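# Four arms uncover table items and lay sheet flat

## Task

Four arms are mounted on a shared table whose centre is at x = 0, y = 0 in the scene frame, with its surface at z = 0.72 m. Lift the dust sheet off the objects it covers (it has a foam knob stitched to each of its four corners) and lay it out flat on the table, away from those objects, with no part of it hanging off the table. Then open the grippers and pull the arms away; the result only counts if it stays in place without any robot holding it. The objects on the table must stay undisturbed: each one that ends up shifted, tilted or knocked over lowers the result.

## Robot and tools

Robots and cameras: arm1, arm2, arm3 and arm4 are identical i2rt Big YAM arms fixed to one table. Each has six revolute joints, a two-finger gripper and a wrist camera (arm1_cam_wrist to arm4_cam_wrist). cam_high and cam_room_a are fixed in the room. A hand reaches roughly 1.0 m from its joint 1 axis. Joints move at different speeds, so the hand can sweep a wide path between postures.

Frames: everything is in a single scene frame with its origin on the floor and +z pointing up. The table centre is at x = 0, y = 0 and its surface at z = 0.72 m. "hand" means the point halfway between the fingertips (URDF link pinch). The hand's z axis runs along the fingers, and the fingers open and close along its y axis. No result line gives the position of any arm's foot.

execute_actions: "actions" is a list that holds either nothing or exactly one action. An empty list only reports state and images. The action is an object with one optional entry per robot ("arm1" to "arm4"), and each entry holds a "joints" object. Each robot gets its own object, and you may name any subset of its joints. Every value is an absolute target in that arm's own joint space, never an offset:
- joint1_rad, from -2.879 to 2.879 rad: rotates the whole arm about its foot. Positive is counter-clockwise seen from above. At 0 the arm extends the way its foot faces.
- joint2_rad, from 0 to 3.141 rad: shoulder. At 0 the upper arm points back and is about level; increasing it raises the arm and then swings it forward.
- joint3_rad, from 0 to 3.019 rad: elbow. At 0 the forearm lies folded against the upper arm; increasing it opens the elbow.
- joint4_rad, from -1.692 to 1.57 rad: hand pitch. Positive tips the fingers up.
- joint5_rad, from -1.57 to 1.57 rad: sideways swing of the hand. Positive is toward the arm's right.
- joint6_rad, from -2.094 to 2.094 rad: hand roll. Positive is clockwise when viewed from behind the hand.
- gripper_m, from 0 to 0.093 m: the gap between the fingertips.
A joint counts as arrived within ±0.045, 0.14, 0.09, 0.055, 0.03 and 0.035 rad for joints 1 to 6, and ±0.003 m for the gripper. With joints 1 and 6 at 0 and the hand level and pointing forward, the wrist camera sits on top of the hand and looks toward the fingertips.

All named motions begin at the same moment and can finish at different times. A joint or robot you leave out may still be driving toward an older target. An unknown key or an out-of-range value makes the whole call rejected, and nothing moves. "cameras" is optional: a list of camera names, or "all". Leaving it out or passing null also returns every camera, and [] returns none. The "pictures" line gives the order of the images.

wait: "seconds", from 0 to 10. It sends no new command while the simulation keeps running, and it returns the same kind of result as an empty action.

zoom_image: "camera" and "region" [x0, y0, x1, y1] in image pixels, with (0,0) at the top-left and at most 504 by 504 pixels. It works only on the latest full image from that camera.

read_manual: optional "section", whose only value is "licences". It moves nothing.

finished_scene: "scene", an integer (1 or 2). It closes the current scene for good once the robots have held the last command, and it reports whether the goal was met.

Reading results: joint_positions lists the current angles plus gripper_m. Joint torques are listed for joints 1 to 6. They are raw drive output with per-arm offset, scale and noise, they are never zero, and friction can distort them. joint_status gives how each commanded motion ended:
- "off_target": the joint stopped short and may still be pushing.
- "contact_stop" or "time_out": the joint now holds where it stopped. A timed-out joint can keep a target close by and keep pushing toward it; on_its_own lists these. Send the reported position to relieve the push.
- "not_followed": a self- and inter-arm collision check held back that arm's joint targets and may retry them later. A "joint command not followed" line, usually with a "cause:", explains it, and any gripper target in the same action still runs.
- "limit_stop_at_motor_heat": the arm's motors overheated.
on_its_own reports whatever the call did not command, and its "held at" value is a target, not a position. A MOTOR HOT line appears from 85 °C. At 100 °C an OVER-TEMPERATURE FAULT drops that arm until it cools; afterwards, send the targets again. If any result reports a stop, the rest of the calls in that reply are skipped. A joint carrying a load may sag, and a tiny change of target may not move it.

Cautions: the arms do not stop when they touch something and can push hard, and sustained pushing heats the motors. Never press two arms together. The collision check can react late and does not cover fingers, gripper housings or wrist cameras, so keep clear paths between arms. No line reports arm-to-arm contact. Do not knock any rigid object off the work area, and do not nudge, tilt or topple the covered objects. Avoid dropping things, slipping, slamming and hard impacts. Something may occasionally push a loose object. The simulation keeps running while you compose a reply, and the arms hold their last command during that time. Grasp the sheet by its corner knobs, spread it flat beside the objects, open the grippers, and move the arms away before finishing.

Each tool is called after "Call:" by a JSON object that holds its "api" and its "payload", one argument or row to a line.

## Session

Call:
{"api": "execute_actions", "payload": {
  "actions": []
}}

Scene clock: 0.00 s.
Joint torques (N m, as the arm reports them, + toward a larger angle): no reading
Motor temperatures (°C, as the motors report them): arm1=[25 26 24 24 25 24] | arm2=[26 24 25 26 25 25] | arm3=[24 24 25 25 25 25] | arm4=[26 24 24 26 24 24]
arm1.joint_positions: joint1_rad=-0.031 joint2_rad=+0.386 joint3_rad=+1.356 joint4_rad=-1.270 joint5_rad=-0.248 joint6_rad=+0.559 gripper_m=+0.094
arm1.joint_status: not commanded
arm1.hand: x=+0.2624 y=+0.5401 z=+1.3695 quat_wxyz=(-0.536, -0.714, -0.365, +0.263) (m; scene frame)
arm2.joint_positions: joint1_rad=+0.126 joint2_rad=+0.508 joint3_rad=+1.465 joint4_rad=-1.374 joint5_rad=+0.168 joint6_rad=+0.667 gripper_m=+0.094
arm2.joint_status: not commanded
arm2.hand: x=-0.4039 y=+0.5885 z=+1.3839 quat_wxyz=(-0.503, -0.706, -0.449, +0.218) (m; scene frame)
arm3.joint_positions: joint1_rad=-0.396 joint2_rad=+0.597 joint3_rad=+1.615 joint4_rad=-1.291 joint5_rad=+0.190 joint6_rad=+0.682 gripper_m=+0.095
arm3.joint_status: not commanded
arm3.hand: x=-0.3548 y=-0.5764 z=+1.4416 quat_wxyz=(-0.474, +0.029, -0.797, -0.374) (m; scene frame)
arm4.joint_positions: joint1_rad=-0.166 joint2_rad=+0.348 joint3_rad=+1.532 joint4_rad=-1.343 joint5_rad=+0.246 joint6_rad=+0.384 gripper_m=+0.094
arm4.joint_status: not commanded
arm4.hand: x=+0.2683 y=-0.7244 z=+1.4397 quat_wxyz=(-0.451, +0.339, -0.675, -0.475) (m; scene frame)
pictures: arm1_cam_wrist, arm2_cam_wrist, arm3_cam_wrist, arm4_cam_wrist, cam_high, cam_room_a
Images, in order (width x height): arm1_cam_wrist 672x504, arm2_cam_wrist 672x504, arm3_cam_wrist 672x504, arm4_cam_wrist 672x504, cam_high 672x504, cam_room_a 672x504.

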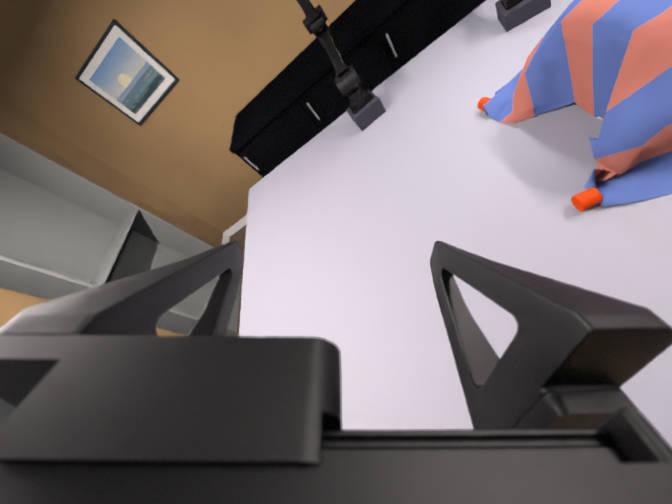

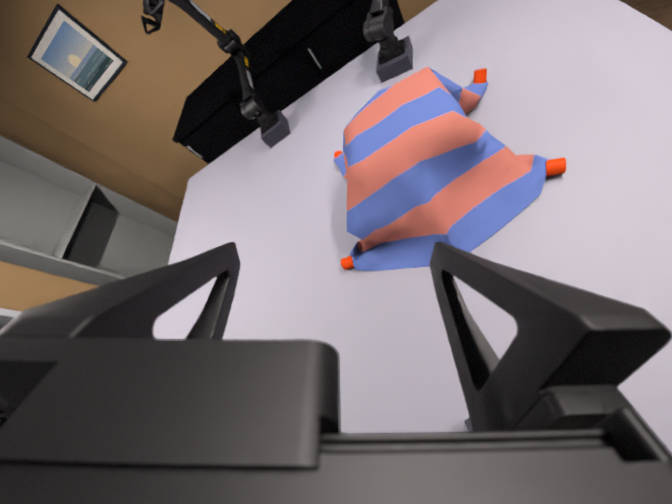

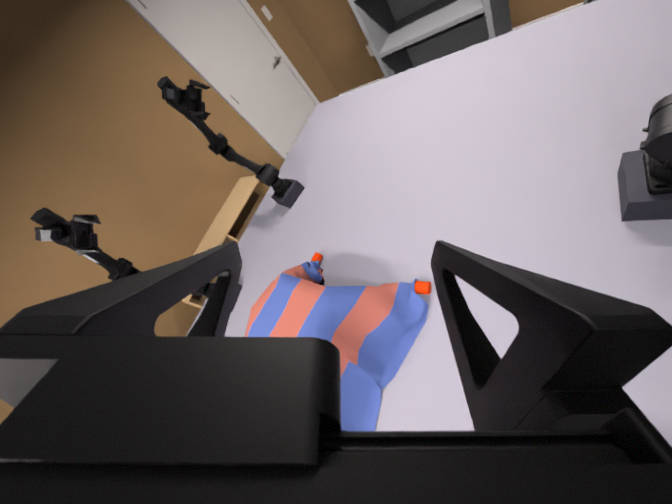

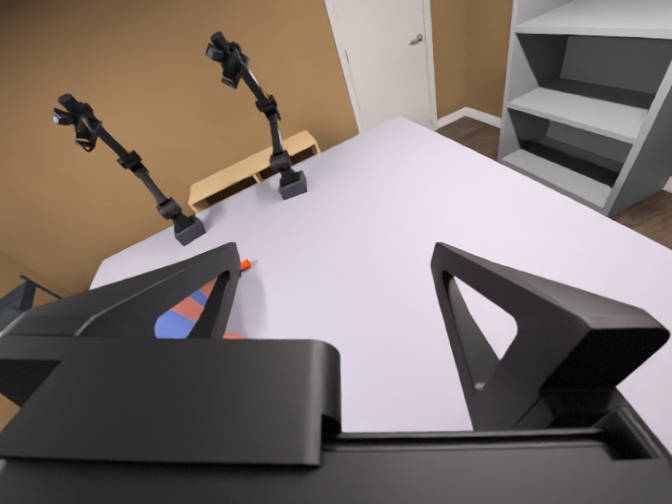

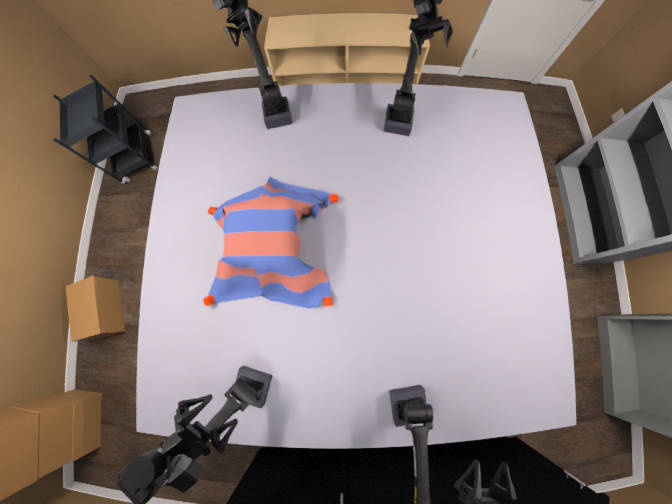

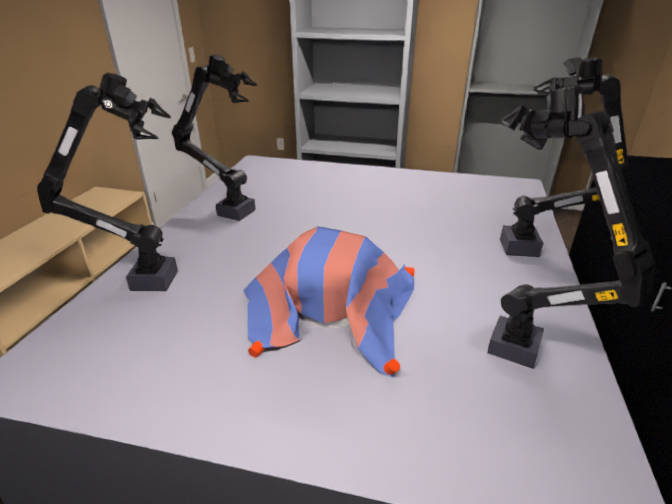

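Call:
{"api": "execute_actions", "payload": {
  "actions": [
    {"arm1":{"joints":{"joint1_rad":0,"joint2_rad":1.2,"joint3_rad":1.2,"joint4_rad":-1.2,"joint5_rad":0,"joint6_rad":0}},"arm2":{"joints":{"joint1_rad":0,"joint2_rad":1.2,"joint3_rad":1.2,"joint4_rad":-1.2,"joint5_rad":0,"joint6_rad":0}},"arm3":{"joints":{"joint1_rad":0,"joint2_rad":1.2,"joint3_rad":1.2,"joint4_rad":-1.2,"joint5_rad":0,"joint6_rad":0}},"arm4":{"joints":{"joint1_rad":0,"joint2_rad":1.2,"joint3_rad":1.2,"joint4_rad":-1.2,"joint5_rad":0,"joint6_rad":0}}}
  ]
}}

Scene clock: 21.30 s.
Joint torques (N m, as the arm reports them, + toward a larger angle): arm1=[ 0.66 -6.93 10.77  0.87  0.11 -0.04] | arm2=[ 0.2  -8.38 12.71  2.3  -0.15 -0.13] | arm3=[ 1.89 -9.59 12.35  1.02 -0.04  0.04] | arm4=[-0.53 -8.01  8.81  1.96 -0.23 -0.08]
Motor temperatures (°C, as the motors report them): arm1=[25 26 26 24 25 24] | arm2=[26 24 27 26 25 25] | arm3=[24 24 28 25 25 25] | arm4=[26 25 25 26 24 24]
arm1.joint_positions: joint1_rad=-0.016 joint2_rad=+1.196 joint3_rad=+1.202 joint4_rad=-1.210 joint5_rad=-0.003 joint6_rad=+0.009 gripper_m=+0.094
arm1.joint_status: all done
arm1.hand: x=+0.1634 y=+0.2831 z=+1.0696 quat_wxyz=(-0.117, -0.774, -0.607, +0.139) (m; scene frame)
arm2.joint_positions: joint1_rad=+0.007 joint2_rad=+1.194 joint3_rad=+1.187 joint4_rad=-1.215 joint5_rad=+0.003 joint6_rad=+0.015 gripper_m=+0.094
arm2.joint_status: all done
arm2.hand: x=-0.3421 y=+0.3530 z=+1.0705 quat_wxyz=(-0.137, -0.622, -0.764, +0.108) (m; scene frame)
arm3.joint_positions: joint1_rad=+0.002 joint2_rad=+1.207 joint3_rad=+1.166 joint4_rad=-1.207 joint5_rad=+0.002 joint6_rad=+0.009 gripper_m=+0.095
arm3.joint_status: all done
arm3.hand: x=-0.3847 y=-0.3040 z=+1.0423 quat_wxyz=(-0.125, +0.593, -0.790, -0.098) (m; scene frame)
arm4.joint_positions: joint1_rad=-0.009 joint2_rad=+1.197 joint3_rad=+1.188 joint4_rad=-1.215 joint5_rad=+0.003 joint6_rad=+0.011 gripper_m=+0.094
arm4.joint_status: all done
arm4.hand: x=+0.1792 y=-0.3792 z=+1.0773 quat_wxyz=(-0.120, +0.730, -0.660, -0.130) (m; scene frame)
pictures: arm1_cam_wrist, arm2_cam_wrist, arm3_cam_wrist, arm4_cam_wrist, cam_high, cam_room_a
Images, in order (width x height): arm1_cam_wrist 672x504, arm2_cam_wrist 672x504, arm3_cam_wrist 672x504, arm4_cam_wrist 672x504, cam_high 672x504, cam_room_a 672x504.

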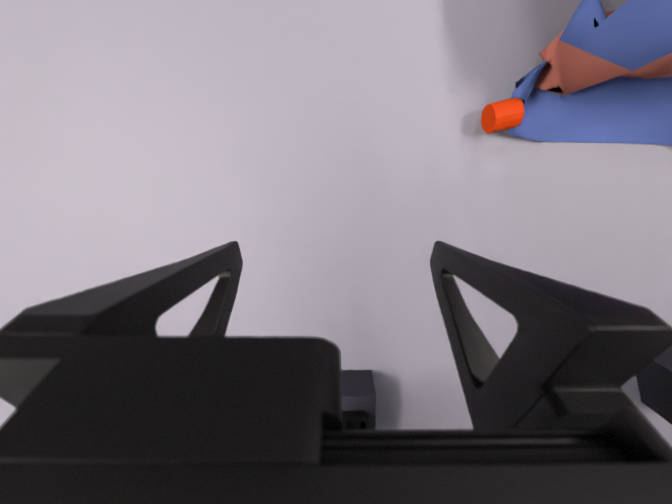

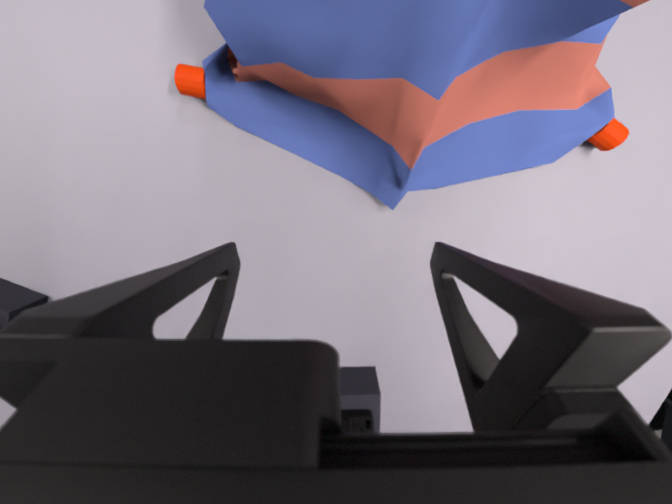

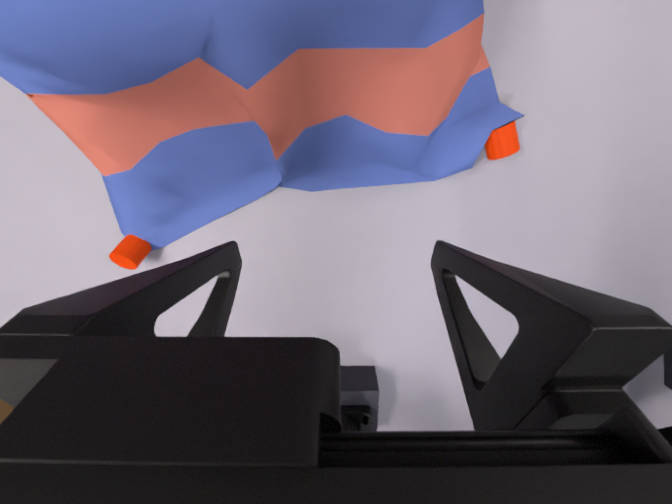

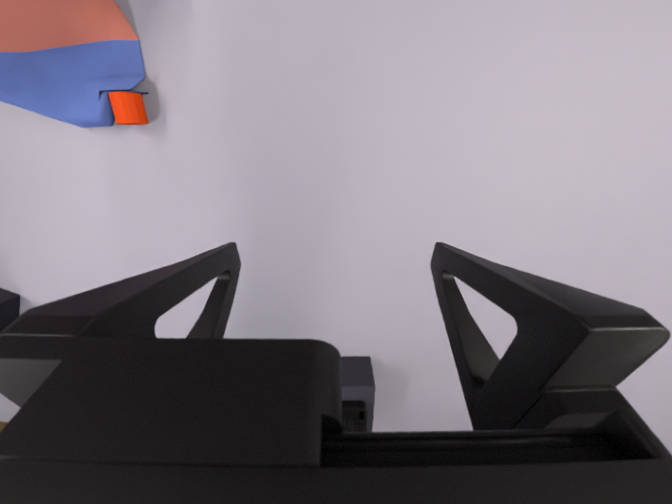

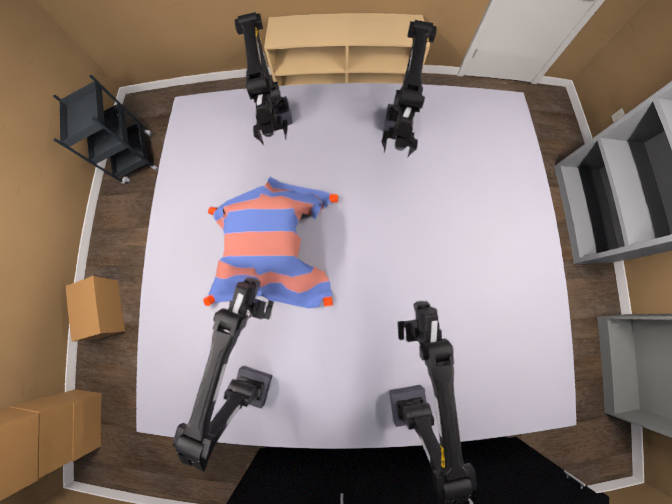

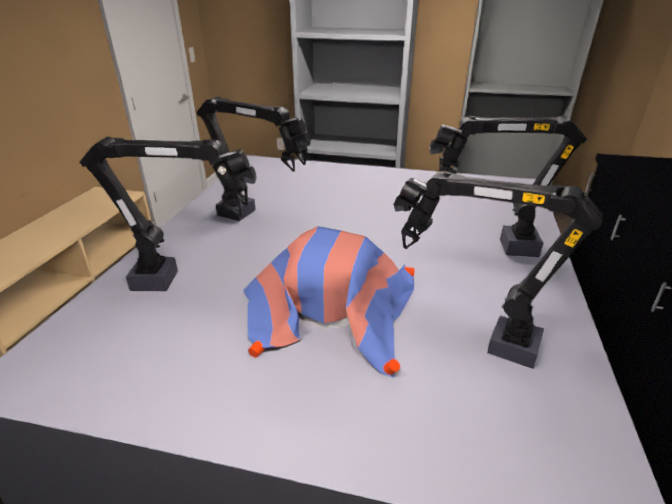

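Call:
{"api": "execute_actions", "payload": {
  "actions": [
    {"arm1":{"joints":{"joint1_rad":-0.483,"joint6_rad":0.8}},"arm2":{"joints":{"joint1_rad":-0.715,"joint6_rad":1.25}},"arm3":{"joints":{"joint1_rad":0.797,"joint6_rad":-1.38}},"arm4":{"joints":{"joint1_rad":0.522,"joint6_rad":-0.95}}}
  ],
  "cameras": []
}}

Call:
{"api": "execute_actions", "payload": {
  "actions": [
    {"arm1":{"joints":{"joint2_rad":1.961,"joint3_rad":1.55,"joint4_rad":-1.16}},"arm2":{"joints":{"joint2_rad":2.19,"joint3_rad":1.932,"joint4_rad":-1.313}},"arm3":{"joints":{"joint2_rad":1.747,"joint3_rad":1.229,"joint4_rad":-1.053}},"arm4":{"joints":{"joint2_rad":2.085,"joint3_rad":1.751,"joint4_rad":-1.237}}}
  ]
}}

Scene clock: 66.23 s.
Joint torques (N m, as the arm reports them, + toward a larger angle): arm1=[-0.71 -8.11 10.84  1.05  0.04  0.07] | arm2=[ 0.63 -8.37 12.66  2.22  0.02  0.1 ] | arm3=[ 2.17 -9.32 12.23  1.04 -0.07  0.02] | arm4=[-0.86 -7.88  8.77  1.96 -0.19 -0.04]
Motor temperatures (°C, as the motors report them): arm1=[25 26 29 24 25 24] | arm2=[26 25 29 26 25 25] | arm3=[24 25 33 25 25 25] | arm4=[26 25 28 26 24 24]
arm1.joint_positions: joint1_rad=-0.479 joint2_rad=+1.196 joint3_rad=+1.202 joint4_rad=-1.210 joint5_rad=+0.000 joint6_rad=+0.792 gripper_m=+0.094
arm1.joint_status: all done
arm1.hand: x=-0.0081 y=+0.3686 z=+1.0684 quat_wxyz=(-0.135, -0.983, -0.042, +0.119) (m; scene frame)
arm2.joint_positions: joint1_rad=-0.713 joint2_rad=+1.194 joint3_rad=+1.187 joint4_rad=-1.215 joint5_rad=+0.001 joint6_rad=+1.235 gripper_m=+0.094
arm2.joint_status: all done
arm2.hand: x=-0.6290 y=+0.3940 z=+1.0697 quat_wxyz=(-0.159, -0.981, +0.081, +0.069) (m; scene frame)
arm3.joint_positions: joint1_rad=+0.799 joint2_rad=+1.207 joint3_rad=+1.166 joint4_rad=-1.207 joint5_rad=+0.000 joint6_rad=-1.371 gripper_m=+0.095
arm3.joint_status: all done
arm3.hand: x=-0.7009 y=-0.3433 z=+1.0444 quat_wxyz=(-0.150, +0.974, +0.159, -0.060) (m; scene frame)
arm4.joint_positions: joint1_rad=+0.519 joint2_rad=+1.197 joint3_rad=+1.188 joint4_rad=-1.215 joint5_rad=+0.001 joint6_rad=-0.939 gripper_m=+0.094
arm4.joint_status: all done
arm4.hand: x=-0.0215 y=-0.4579 z=+1.0758 quat_wxyz=(-0.144, +0.984, +0.004, -0.100) (m; scene frame)
pictures: none
No camera images: the call's "cameras" was empty. Leave "cameras" out to get every camera's image.

Scene clock: 67.97 s.
Joint torques (N m, as the arm reports them, + toward a larger angle): arm1=[ -1.4  -19.31  11.4   -0.12   0.06   0.12] | arm2=[  0.61 -25.4   14.16   0.22   0.02   0.13] | arm3=[  2.12 -15.17   9.55   0.47  -0.09  -0.02] | arm4=[ -0.94 -20.5   10.19   0.22  -0.2   -0.07]
Motor temperatures (°C, as the motors report them): arm1=[25 26 29 24 25 24] | arm2=[26 25 29 26 25 25] | arm3=[24 25 33 25 25 25] | arm4=[26 25 28 26 24 24]
arm1.joint_positions: joint1_rad=-0.479 joint2_rad=+1.976 joint3_rad=+1.520 joint4_rad=-1.163 joint5_rad=+0.000 joint6_rad=+0.792 gripper_m=+0.094
arm1.joint_status: all done
arm1.hand: x=-0.1011 y=+0.2547 z=+0.8252 quat_wxyz=(+0.018, -0.999, -0.042, -0.020) (m; scene frame)
arm2.joint_positions: joint1_rad=-0.713 joint2_rad=+2.191 joint3_rad=+1.888 joint4_rad=-1.300 joint5_rad=+0.001 joint6_rad=+1.237 gripper_m=+0.094
arm2.joint_status: all done
arm2.hand: x=-0.7445 y=+0.1816 z=+0.8349 quat_wxyz=(+0.015, -0.996, +0.083, -0.008) (m; scene frame)
arm3.joint_positions: joint1_rad=+0.799 joint2_rad=+1.760 joint3_rad=+1.207 joint4_rad=-1.063 joint5_rad=+0.000 joint6_rad=-1.372 gripper_m=+0.095
arm3.joint_status: all done
arm3.hand: x=-0.7338 y=-0.2892 z=+0.8279 quat_wxyz=(+0.022, +0.987, +0.162, +0.005) (m; scene frame)
arm4.joint_positions: joint1_rad=+0.519 joint2_rad=+2.106 joint3_rad=+1.699 joint4_rad=-1.229 joint5_rad=+0.001 joint6_rad=-0.940 gripper_m=+0.094
arm4.joint_status: all done
arm4.hand: x=-0.1376 y=-0.2981 z=+0.8288 quat_wxyz=(+0.021, +1.000, +0.004, +0.021) (m; scene frame)
pictures: arm1_cam_wrist, arm2_cam_wrist, arm3_cam_wrist, arm4_cam_wrist, cam_high, cam_room_a
Images, in order (width x height): arm1_cam_wrist 672x504, arm2_cam_wrist 672x504, arm3_cam_wrist 672x504, arm4_cam_wrist 672x504, cam_high 672x504, cam_room_a 672x504.

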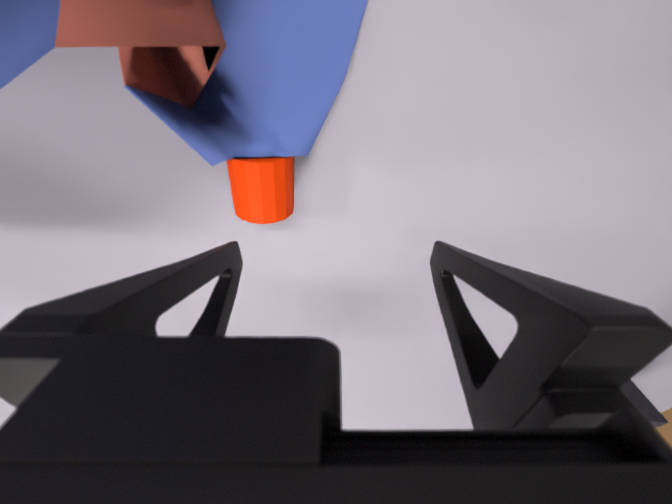

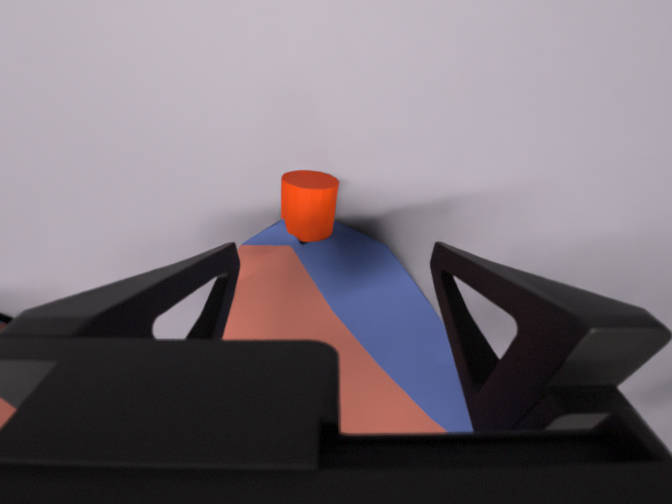

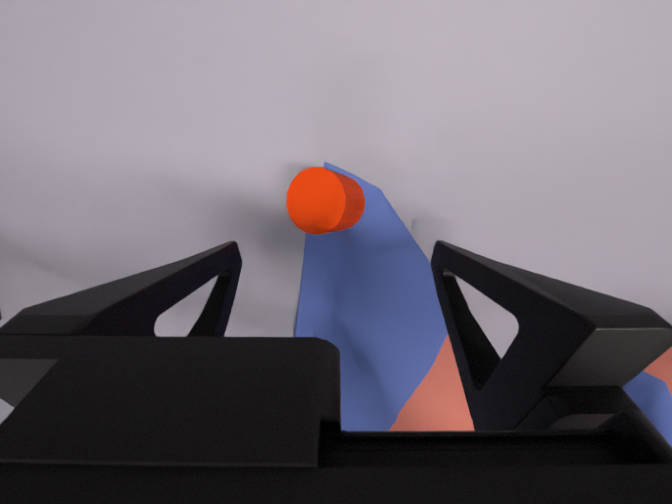

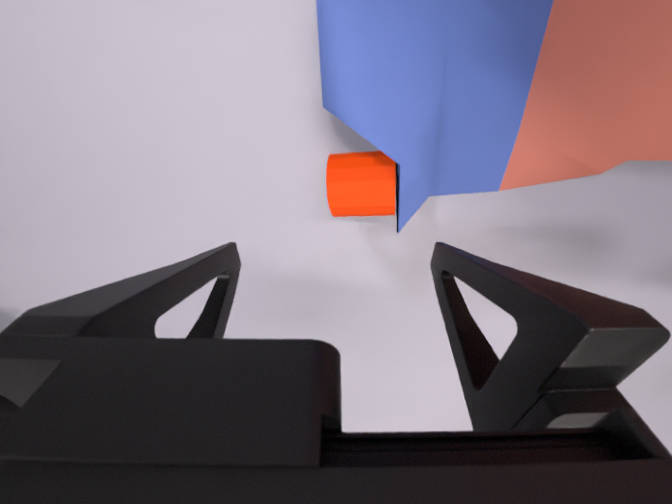

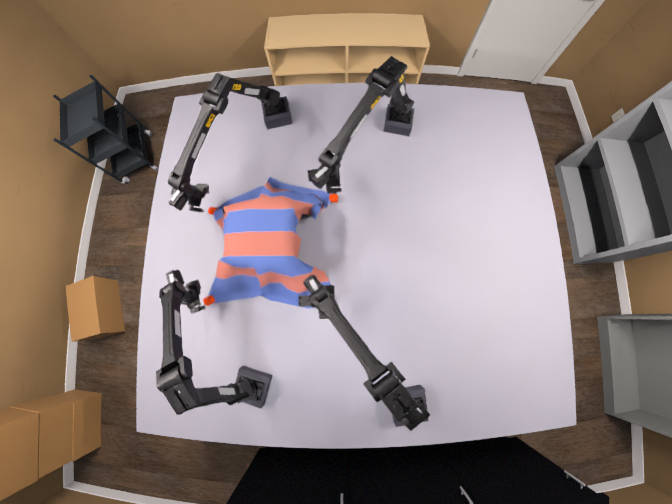

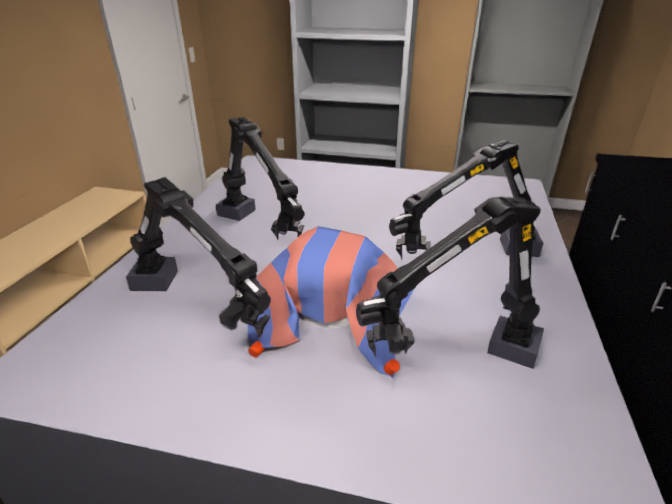

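Call:
{"api": "execute_actions", "payload": {
  "actions": [
    {"arm1":{"joints":{"joint1_rad":-0.41}},"arm4":{"joints":{"joint6_rad":0.62}}}
  ],
  "cameras": []
}}

Call:
{"api": "execute_actions", "payload": {
  "actions": [
    {"arm1":{"joints":{"joint2_rad":2.134,"joint3_rad":1.56,"joint4_rad":-1.0}},"arm2":{"joints":{"joint1_rad":-0.67,"joint2_rad":2.315,"joint3_rad":1.893,"joint4_rad":-1.15}},"arm3":{"joints":{"joint2_rad":1.866,"joint3_rad":1.115,"joint4_rad":-0.82}},"arm4":{"joints":{"joint1_rad":0.49,"joint2_rad":2.205,"joint3_rad":1.69,"joint4_rad":-1.056}}}
  ]
}}

Scene clock: 88.90 s.
Joint torques (N m, as the arm reports them, + toward a larger angle): arm1=[  0.28 -19.93  11.17  -0.05   0.05   0.15] | arm2=[  0.61 -25.55  14.08   0.24   0.02   0.13] | arm3=[  1.99 -15.22   9.29   0.43  -0.08  -0.02] | arm4=[ -0.91 -20.55  10.24   0.28  -0.08   0.13]
Motor temperatures (°C, as the motors report them): arm1=[25 29 30 24 25 24] | arm2=[26 28 30 26 25 25] | arm3=[24 26 32 25 25 25] | arm4=[26 27 30 26 24 24]
arm1.joint_positions: joint1_rad=-0.410 joint2_rad=+1.976 joint3_rad=+1.520 joint4_rad=-1.163 joint5_rad=+0.000 joint6_rad=+0.792 gripper_m=+0.094
arm1.joint_status: all done
arm1.hand: x=-0.0703 y=+0.2308 z=+0.8254 quat_wxyz=(+0.018, -0.997, -0.077, -0.019) (m; scene frame)
arm2.joint_positions: joint1_rad=-0.713 joint2_rad=+2.191 joint3_rad=+1.888 joint4_rad=-1.300 joint5_rad=+0.001 joint6_rad=+1.237 gripper_m=+0.094
arm2.joint_status: not commanded
arm2.hand: x=-0.7445 y=+0.1816 z=+0.8349 quat_wxyz=(+0.015, -0.996, +0.083, -0.008) (m; scene frame)
arm3.joint_positions: joint1_rad=+0.799 joint2_rad=+1.760 joint3_rad=+1.207 joint4_rad=-1.063 joint5_rad=+0.000 joint6_rad=-1.372 gripper_m=+0.095
arm3.joint_status: not commanded
arm3.hand: x=-0.7338 y=-0.2892 z=+0.8279 quat_wxyz=(+0.022, +0.987, +0.162, +0.005) (m; scene frame)
arm4.joint_positions: joint1_rad=+0.519 joint2_rad=+2.106 joint3_rad=+1.699 joint4_rad=-1.229 joint5_rad=+0.001 joint6_rad=+0.608 gripper_m=+0.094
arm4.joint_status: all done
arm4.hand: x=-0.1376 y=-0.2981 z=+0.8288 quat_wxyz=(+0.000, +0.718, -0.696, +0.030) (m; scene frame)
pictures: none
No camera images: the call's "cameras" was empty. Leave "cameras" out to get every camera's image.

Scene clock: 90.23 s.
Joint torques (N m, as the arm reports them, + toward a larger angle): arm1=[ -0.03 -19.37  11.     0.02   0.12   0.06] | arm2=[  0.73 -24.14  10.46   1.55   0.02   0.13] | arm3=[  1.75 -15.11   7.31   0.71  -0.07  -0.03] | arm4=[ -1.67 -19.68   6.1    1.25   0.14   0.14]
Motor temperatures (°C, as the motors report them): arm1=[25 29 30 24 25 24] | arm2=[26 28 30 26 25 25] | arm3=[24 26 31 25 25 25] | arm4=[26 27 30 26 24 24]
arm1.joint_positions: joint1_rad=-0.410 joint2_rad=+2.124 joint3_rad=+1.527 joint4_rad=-1.010 joint5_rad=-0.001 joint6_rad=+0.794 gripper_m=+0.094
arm1.joint_status: all done
arm1.hand: x=-0.0819 y=+0.2140 z=+0.7438 quat_wxyz=(+0.014, -0.997, -0.076, -0.016) (m; scene frame)
arm2.joint_positions: joint1_rad=-0.668 joint2_rad=+2.292 joint3_rad=+1.888 joint4_rad=-1.165 joint5_rad=+0.001 joint6_rad=+1.237 gripper_m=+0.094
arm2.joint_status: all done
arm2.hand: x=-0.7270 y=+0.1493 z=+0.7700 quat_wxyz=(-0.001, -0.998, +0.060, -0.001) (m; scene frame)
arm3.joint_positions: joint1_rad=+0.799 joint2_rad=+1.874 joint3_rad=+1.105 joint4_rad=-0.833 joint5_rad=+0.000 joint6_rad=-1.372 gripper_m=+0.095
arm3.joint_status: all done
arm3.hand: x=-0.7309 y=-0.2953 z=+0.7447 quat_wxyz=(+0.015, +0.987, +0.162, +0.002) (m; scene frame)
arm4.joint_positions: joint1_rad=+0.501 joint2_rad=+2.201 joint3_rad=+1.697 joint4_rad=-1.070 joint5_rad=-0.005 joint6_rad=+0.609 gripper_m=+0.094
arm4.joint_status: all done
arm4.hand: x=-0.1440 y=-0.2711 z=+0.7700 quat_wxyz=(-0.002, +0.712, -0.703, -0.001) (m; scene frame)
pictures: arm1_cam_wrist, arm2_cam_wrist, arm3_cam_wrist, arm4_cam_wrist, cam_high, cam_room_a
Images, in order (width x height): arm1_cam_wrist 672x504, arm2_cam_wrist 672x504, arm3_cam_wrist 672x504, arm4_cam_wrist 672x504, cam_high 672x504, cam_room_a 672x504.

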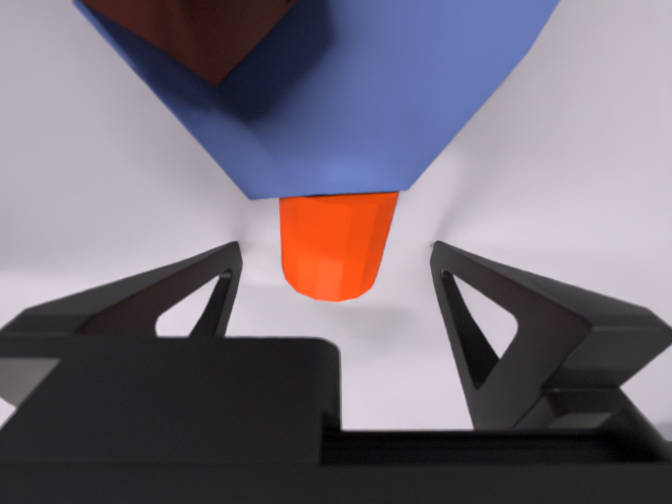

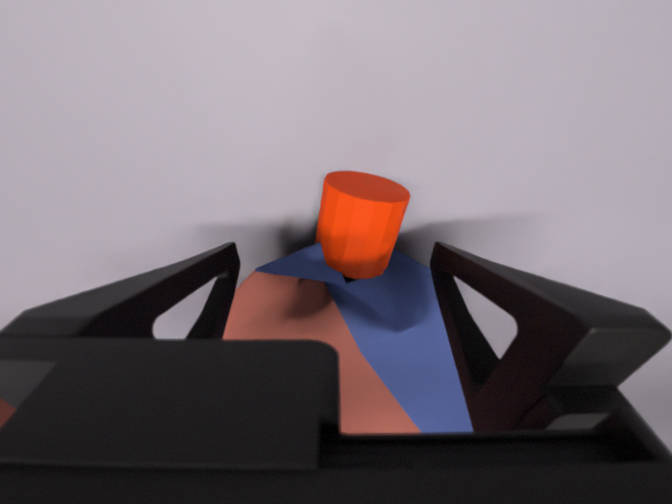

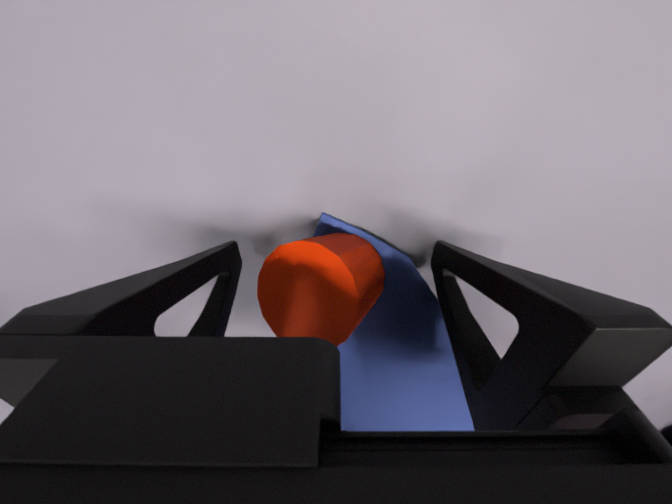

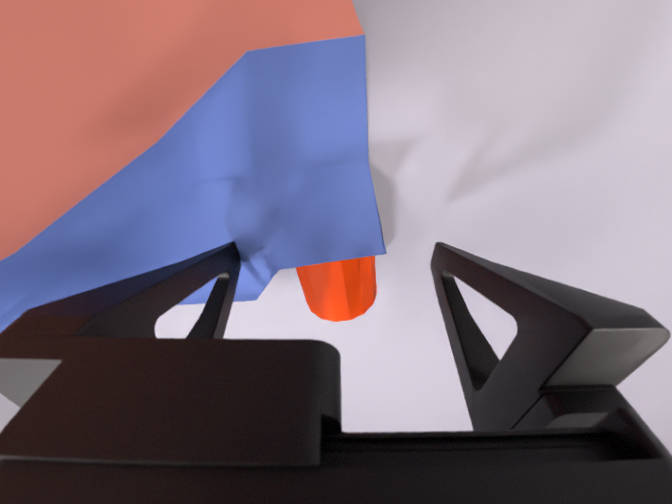

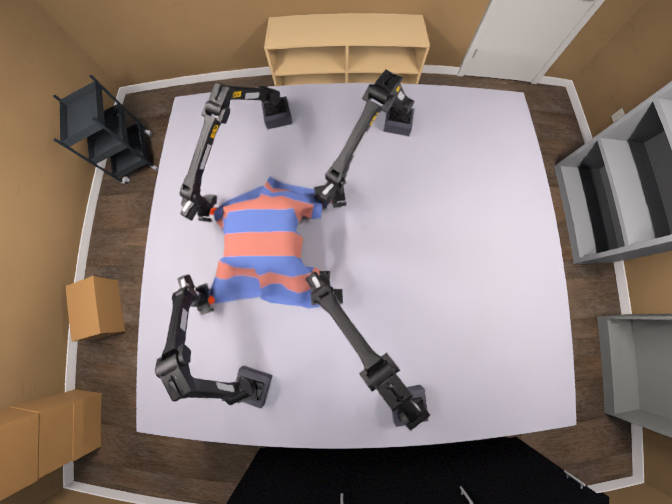

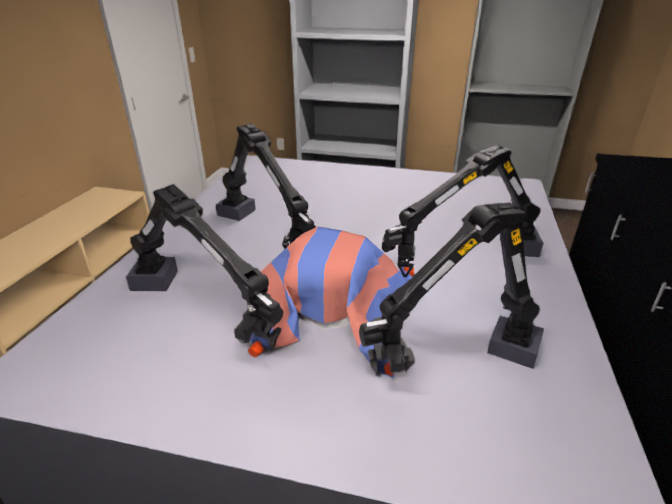

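Call:
{"api": "execute_actions", "payload": {
  "actions": [
    {"arm2":{"joints":{"joint1_rad":-0.71,"joint3_rad":1.8,"joint4_rad":-1.06}},"arm4":{"joints":{"joint1_rad":0.53,"joint3_rad":1.6,"joint4_rad":-1.01}}}
  ],
  "cameras": ["arm2_cam_wrist","arm4_cam_wrist"]
}}

Scene clock: 96.17 s.
Joint torques (N m, as the arm reports them, + toward a larger angle): arm1=[  0.34 -18.98  10.97   0.2    0.14   0.08] | arm2=[  0.89 -23.8    9.62   1.58   0.03   0.13] | arm3=[  1.81 -14.99   7.22   0.58  -0.11   0.  ] | arm4=[ -0.4  -17.94   5.31   1.02   0.12   0.1 ]
Motor temperatures (°C, as the motors report them): arm1=[25 29 30 24 25 24] | arm2=[26 28 30 26 25 25] | arm3=[24 27 31 25 25 25] | arm4=[26 27 29 26 24 24]
arm1.joint_positions: joint1_rad=-0.410 joint2_rad=+2.124 joint3_rad=+1.527 joint4_rad=-1.010 joint5_rad=-0.001 joint6_rad=+0.794 gripper_m=+0.094
arm1.joint_status: not commanded
arm1.hand: x=-0.0819 y=+0.2140 z=+0.7438 quat_wxyz=(+0.014, -0.997, -0.076, -0.016) (m; scene frame)
arm2.joint_positions: joint1_rad=-0.712 joint2_rad=+2.292 joint3_rad=+1.800 joint4_rad=-1.076 joint5_rad=+0.001 joint6_rad=+1.237 gripper_m=+0.094
arm2.joint_status: all done
arm2.hand: x=-0.7463 y=+0.1750 z=+0.7399 quat_wxyz=(-0.002, -0.997, +0.082, +0.000) (m; scene frame)
arm3.joint_positions: joint1_rad=+0.799 joint2_rad=+1.874 joint3_rad=+1.105 joint4_rad=-0.833 joint5_rad=+0.000 joint6_rad=-1.372 gripper_m=+0.095
arm3.joint_status: not commanded
arm3.hand: x=-0.7309 y=-0.2953 z=+0.7447 quat_wxyz=(+0.015, +0.987, +0.162, +0.002) (m; scene frame)
arm4.joint_positions: joint1_rad=+0.519 joint2_rad=+2.190 joint3_rad=+1.614 joint4_rad=-1.019 joint5_rad=-0.004 joint6_rad=+0.613 gripper_m=+0.094
arm4.joint_status: all done
arm4.hand: x=-0.1397 y=-0.2951 z=+0.7496 quat_wxyz=(-0.001, +0.716, -0.698, +0.009) (m; scene frame)
pictures: arm2_cam_wrist, arm4_cam_wrist
Images, in order (width x height): arm2_cam_wrist 672x504, arm4_cam_wrist 672x504.

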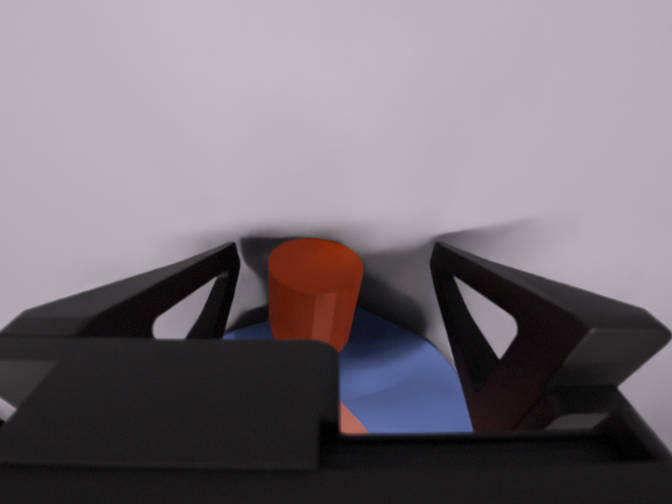

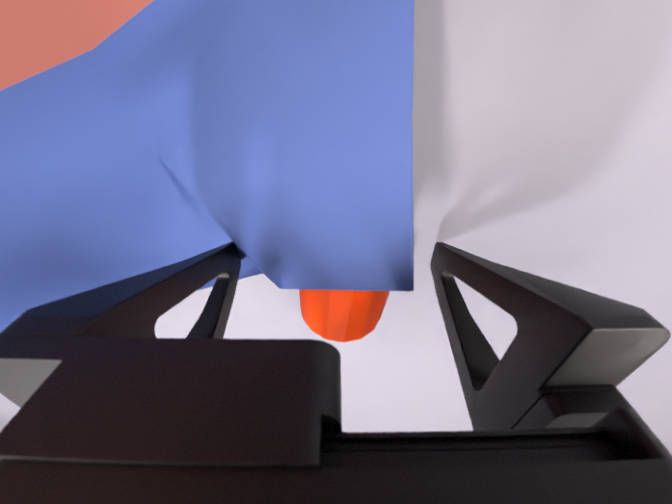

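Call:
{"api": "execute_actions", "payload": {
  "actions": [
    {"arm2":{"joints":{"joint1_rad":-0.675}},"arm4":{"joints":{"joint3_rad":1.56,"joint4_rad":-1.04}}}
  ],
  "cameras": []
}}

Call:
{"api": "execute_actions", "payload": {
  "actions": [
    {"arm1":{"joints":{"gripper_m":0.02}},"arm2":{"joints":{"gripper_m":0.02}},"arm3":{"joints":{"gripper_m":0.02}},"arm4":{"joints":{"gripper_m":0.02}}}
  ],
  "cameras": ["arm1_cam_wrist","arm2_cam_wrist","arm3_cam_wrist","arm4_cam_wrist"]
}}

Scene clock: 110.53 s.
Joint torques (N m, as the arm reports them, + toward a larger angle): arm1=[  0.29 -18.91  10.86   0.29   0.08   0.05] | arm2=[  0.83 -23.63   9.57   1.59   0.02   0.13] | arm3=[  2.24 -15.1    7.2    0.63  -0.1    0.03] | arm4=[ -0.41 -17.42   3.92  -0.19   0.11   0.07]
Motor temperatures (°C, as the motors report them): arm1=[25 29 31 24 25 24] | arm2=[26 28 29 26 25 25] | arm3=[24 27 30 25 25 25] | arm4=[26 27 28 26 24 24]
arm1.joint_positions: joint1_rad=-0.410 joint2_rad=+2.124 joint3_rad=+1.527 joint4_rad=-1.010 joint5_rad=-0.001 joint6_rad=+0.794 gripper_m=+0.094
arm1.joint_status: not commanded
arm1.hand: x=-0.0819 y=+0.2140 z=+0.7438 quat_wxyz=(+0.014, -0.997, -0.076, -0.016) (m; scene frame)
arm2.joint_positions: joint1_rad=-0.676 joint2_rad=+2.292 joint3_rad=+1.800 joint4_rad=-1.076 joint5_rad=+0.001 joint6_rad=+1.237 gripper_m=+0.094
arm2.joint_status: all done
arm2.hand: x=-0.7256 y=+0.1642 z=+0.7399 quat_wxyz=(-0.002, -0.998, +0.064, +0.000) (m; scene frame)
arm3.joint_positions: joint1_rad=+0.799 joint2_rad=+1.874 joint3_rad=+1.105 joint4_rad=-0.833 joint5_rad=+0.000 joint6_rad=-1.372 gripper_m=+0.095
arm3.joint_status: not commanded
arm3.hand: x=-0.7309 y=-0.2953 z=+0.7447 quat_wxyz=(+0.015, +0.987, +0.162, +0.002) (m; scene frame)
arm4.joint_positions: joint1_rad=+0.519 joint2_rad=+2.183 joint3_rad=+1.594 joint4_rad=-1.019 joint5_rad=-0.005 joint6_rad=+0.615 gripper_m=+0.094
arm4.joint_status: all done
arm4.hand: x=-0.1351 y=-0.3013 z=+0.7476 quat_wxyz=(+0.000, +0.715, -0.699, +0.015) (m; scene frame)
pictures: none
No camera images: the call's "cameras" was empty. Leave "cameras" out to get every camera's image.

Scene clock: 111.30 s.
Joint torques (N m, as the arm reports them, + toward a larger angle): arm1=[ -0.57 -20.17  10.82   0.3    0.16   0.14] | arm2=[  1.07 -23.65   9.58   1.57   0.02   0.13] | arm3=[  2.13 -14.79   7.17   0.57  -0.11  -0.01] | arm4=[ -0.68 -17.01   4.34  -0.23   0.11   0.07]
Motor temperatures (°C, as the motors report them): arm1=[25 29 31 24 25 24] | arm2=[26 28 29 26 25 25] | arm3=[24 27 30 25 25 25] | arm4=[26 27 28 26 24 24]
arm1.joint_positions: joint1_rad=-0.410 joint2_rad=+2.124 joint3_rad=+1.527 joint4_rad=-1.010 joint5_rad=-0.001 joint6_rad=+0.794 gripper_m=+0.037
arm1.joint_status: gripper_m off_target (ended at +0.037, target +0.020)
arm1.hand: x=-0.0819 y=+0.2140 z=+0.7438 quat_wxyz=(+0.014, -0.997, -0.076, -0.016) (m; scene frame)
arm2.joint_positions: joint1_rad=-0.676 joint2_rad=+2.292 joint3_rad=+1.800 joint4_rad=-1.076 joint5_rad=+0.001 joint6_rad=+1.237 gripper_m=+0.038
arm2.joint_status: gripper_m off_target (ended at +0.038, target +0.020)
arm2.hand: x=-0.7256 y=+0.1642 z=+0.7399 quat_wxyz=(-0.002, -0.998, +0.065, +0.000) (m; scene frame)
arm3.joint_positions: joint1_rad=+0.799 joint2_rad=+1.874 joint3_rad=+1.105 joint4_rad=-0.833 joint5_rad=+0.000 joint6_rad=-1.372 gripper_m=+0.039
arm3.joint_status: gripper_m off_target (ended at +0.039, target +0.020)
arm3.hand: x=-0.7309 y=-0.2953 z=+0.7447 quat_wxyz=(+0.015, +0.987, +0.162, +0.002) (m; scene frame)
arm4.joint_positions: joint1_rad=+0.523 joint2_rad=+2.179 joint3_rad=+1.587 joint4_rad=-1.019 joint5_rad=-0.005 joint6_rad=+0.615 gripper_m=+0.040
arm4.joint_status: gripper_m off_target (ended at +0.040, target +0.020)
arm4.hand: x=-0.1355 y=-0.3046 z=+0.7477 quat_wxyz=(+0.000, +0.717, -0.697, +0.017) (m; scene frame)
pictures: arm1_cam_wrist, arm2_cam_wrist, arm3_cam_wrist, arm4_cam_wrist
Images, in order (width x height): arm1_cam_wrist 672x504, arm2_cam_wrist 672x504, arm3_cam_wrist 672x504, arm4_cam_wrist 672x504.

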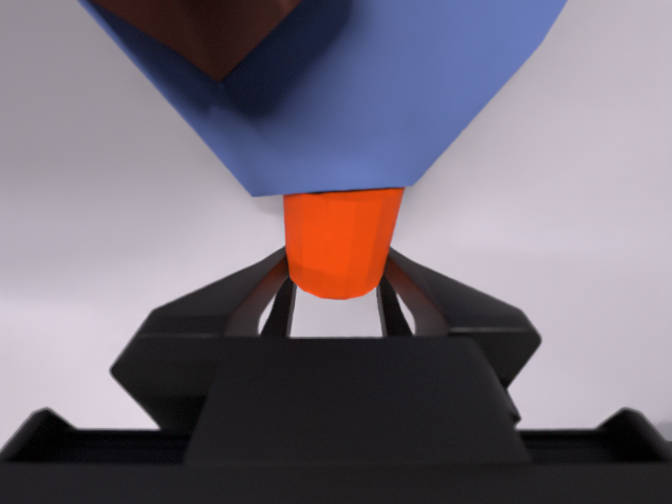

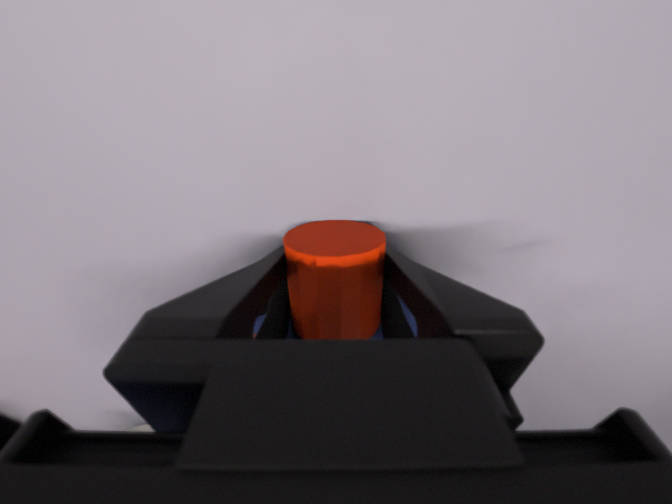

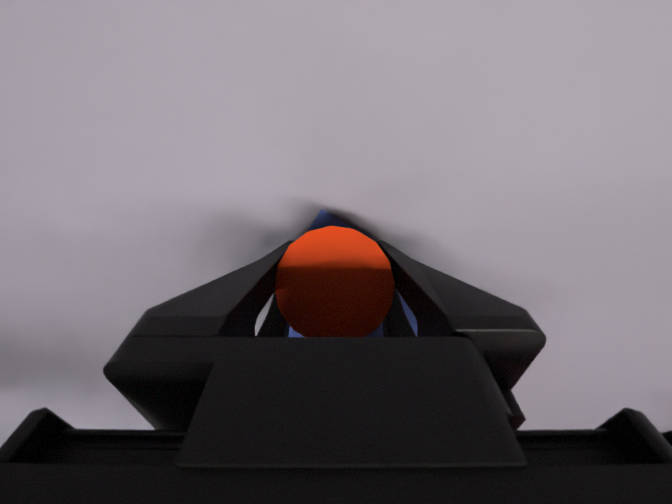

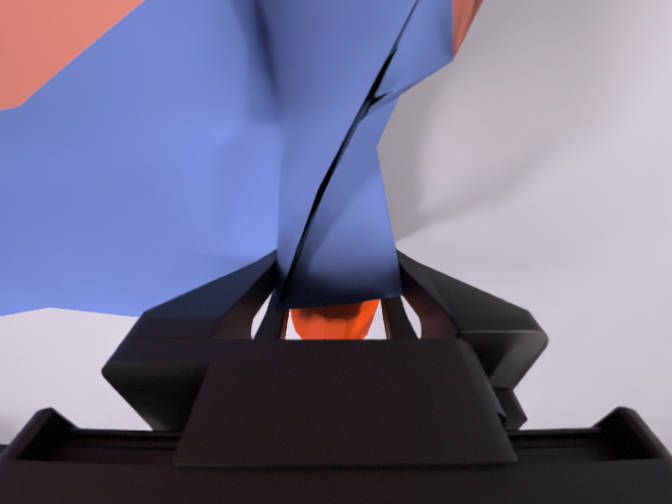

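Call:
{"api": "execute_actions", "payload": {
  "actions": [
    {"arm1":{"joints":{"joint1_rad":-0.48,"joint2_rad":1.58,"joint3_rad":1.76,"joint4_rad":-1.46}},"arm2":{"joints":{"joint1_rad":-0.795,"joint2_rad":1.705,"joint3_rad":1.91,"joint4_rad":-1.49}},"arm3":{"joints":{"joint1_rad":0.9,"joint2_rad":1.308,"joint3_rad":1.47,"joint4_rad":-1.44}},"arm4":{"joints":{"joint1_rad":0.505,"joint2_rad":1.58,"joint3_rad":1.76,"joint4_rad":-1.46}}}
  ],
  "cameras": ["cam_high","cam_room_a"]
}}

Scene clock: 123.37 s.
Joint torques (N m, as the arm reports them, + toward a larger angle): arm1=[ -0.31 -14.36  11.26   0.08   0.09   0.07] | arm2=[  0.66 -16.93  11.4    0.8    0.04   0.08] | arm3=[ 2.22 -9.2   9.88  0.25 -0.13  0.03] | arm4=[ -2.03 -15.38   8.69   0.6    0.05   0.06]
Motor temperatures (°C, as the motors report them): arm1=[25 29 31 24 25 24] | arm2=[26 29 29 26 25 25] | arm3=[24 27 30 25 25 25] | arm4=[26 27 27 26 24 24]
arm1.joint_positions: joint1_rad=-0.481 joint2_rad=+1.578 joint3_rad=+1.752 joint4_rad=-1.446 joint5_rad=+0.000 joint6_rad=+0.794 gripper_m=+0.037
arm1.joint_status: all done
arm1.hand: x=-0.0889 y=+0.2736 z=+1.1272 quat_wxyz=(-0.110, -0.988, -0.040, +0.097) (m; scene frame)
arm2.joint_positions: joint1_rad=-0.793 joint2_rad=+1.693 joint3_rad=+1.909 joint4_rad=-1.474 joint5_rad=+0.000 joint6_rad=+1.239 gripper_m=+0.038
arm2.joint_status: all done
arm2.hand: x=-0.7517 y=+0.2667 z=+1.1417 quat_wxyz=(-0.140, -0.980, +0.123, +0.067) (m; scene frame)
arm3.joint_positions: joint1_rad=+0.897 joint2_rad=+1.310 joint3_rad=+1.463 joint4_rad=-1.427 joint5_rad=+0.002 joint6_rad=-1.373 gripper_m=+0.039
arm3.joint_status: all done
arm3.hand: x=-0.7508 y=-0.3411 z=+1.1221 quat_wxyz=(-0.136, +0.967, +0.207, -0.062) (m; scene frame)
arm4.joint_positions: joint1_rad=+0.520 joint2_rad=+1.599 joint3_rad=+1.748 joint4_rad=-1.443 joint5_rad=-0.003 joint6_rad=+0.615 gripper_m=+0.040
arm4.joint_status: all done
arm4.hand: x=-0.1019 y=-0.3525 z=+1.1303 quat_wxyz=(-0.025, +0.709, -0.691, -0.138) (m; scene frame)
pictures: cam_high, cam_room_a
Images, in order (width x height): cam_high 672x504, cam_room_a 672x504.

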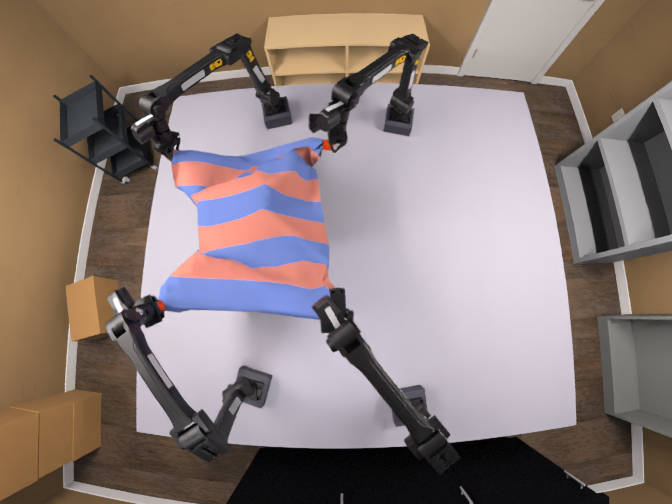

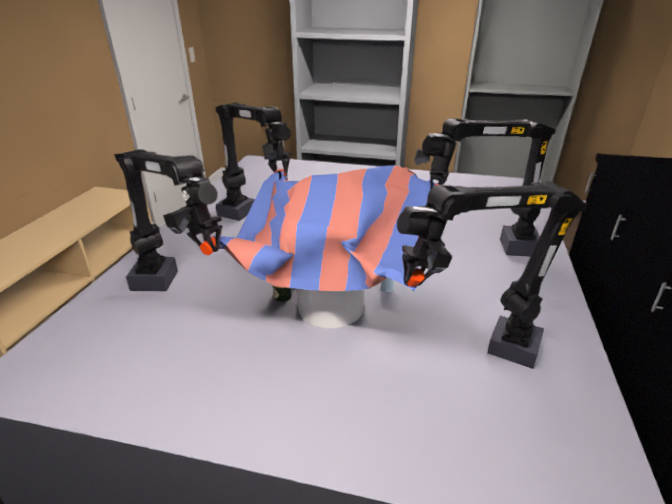

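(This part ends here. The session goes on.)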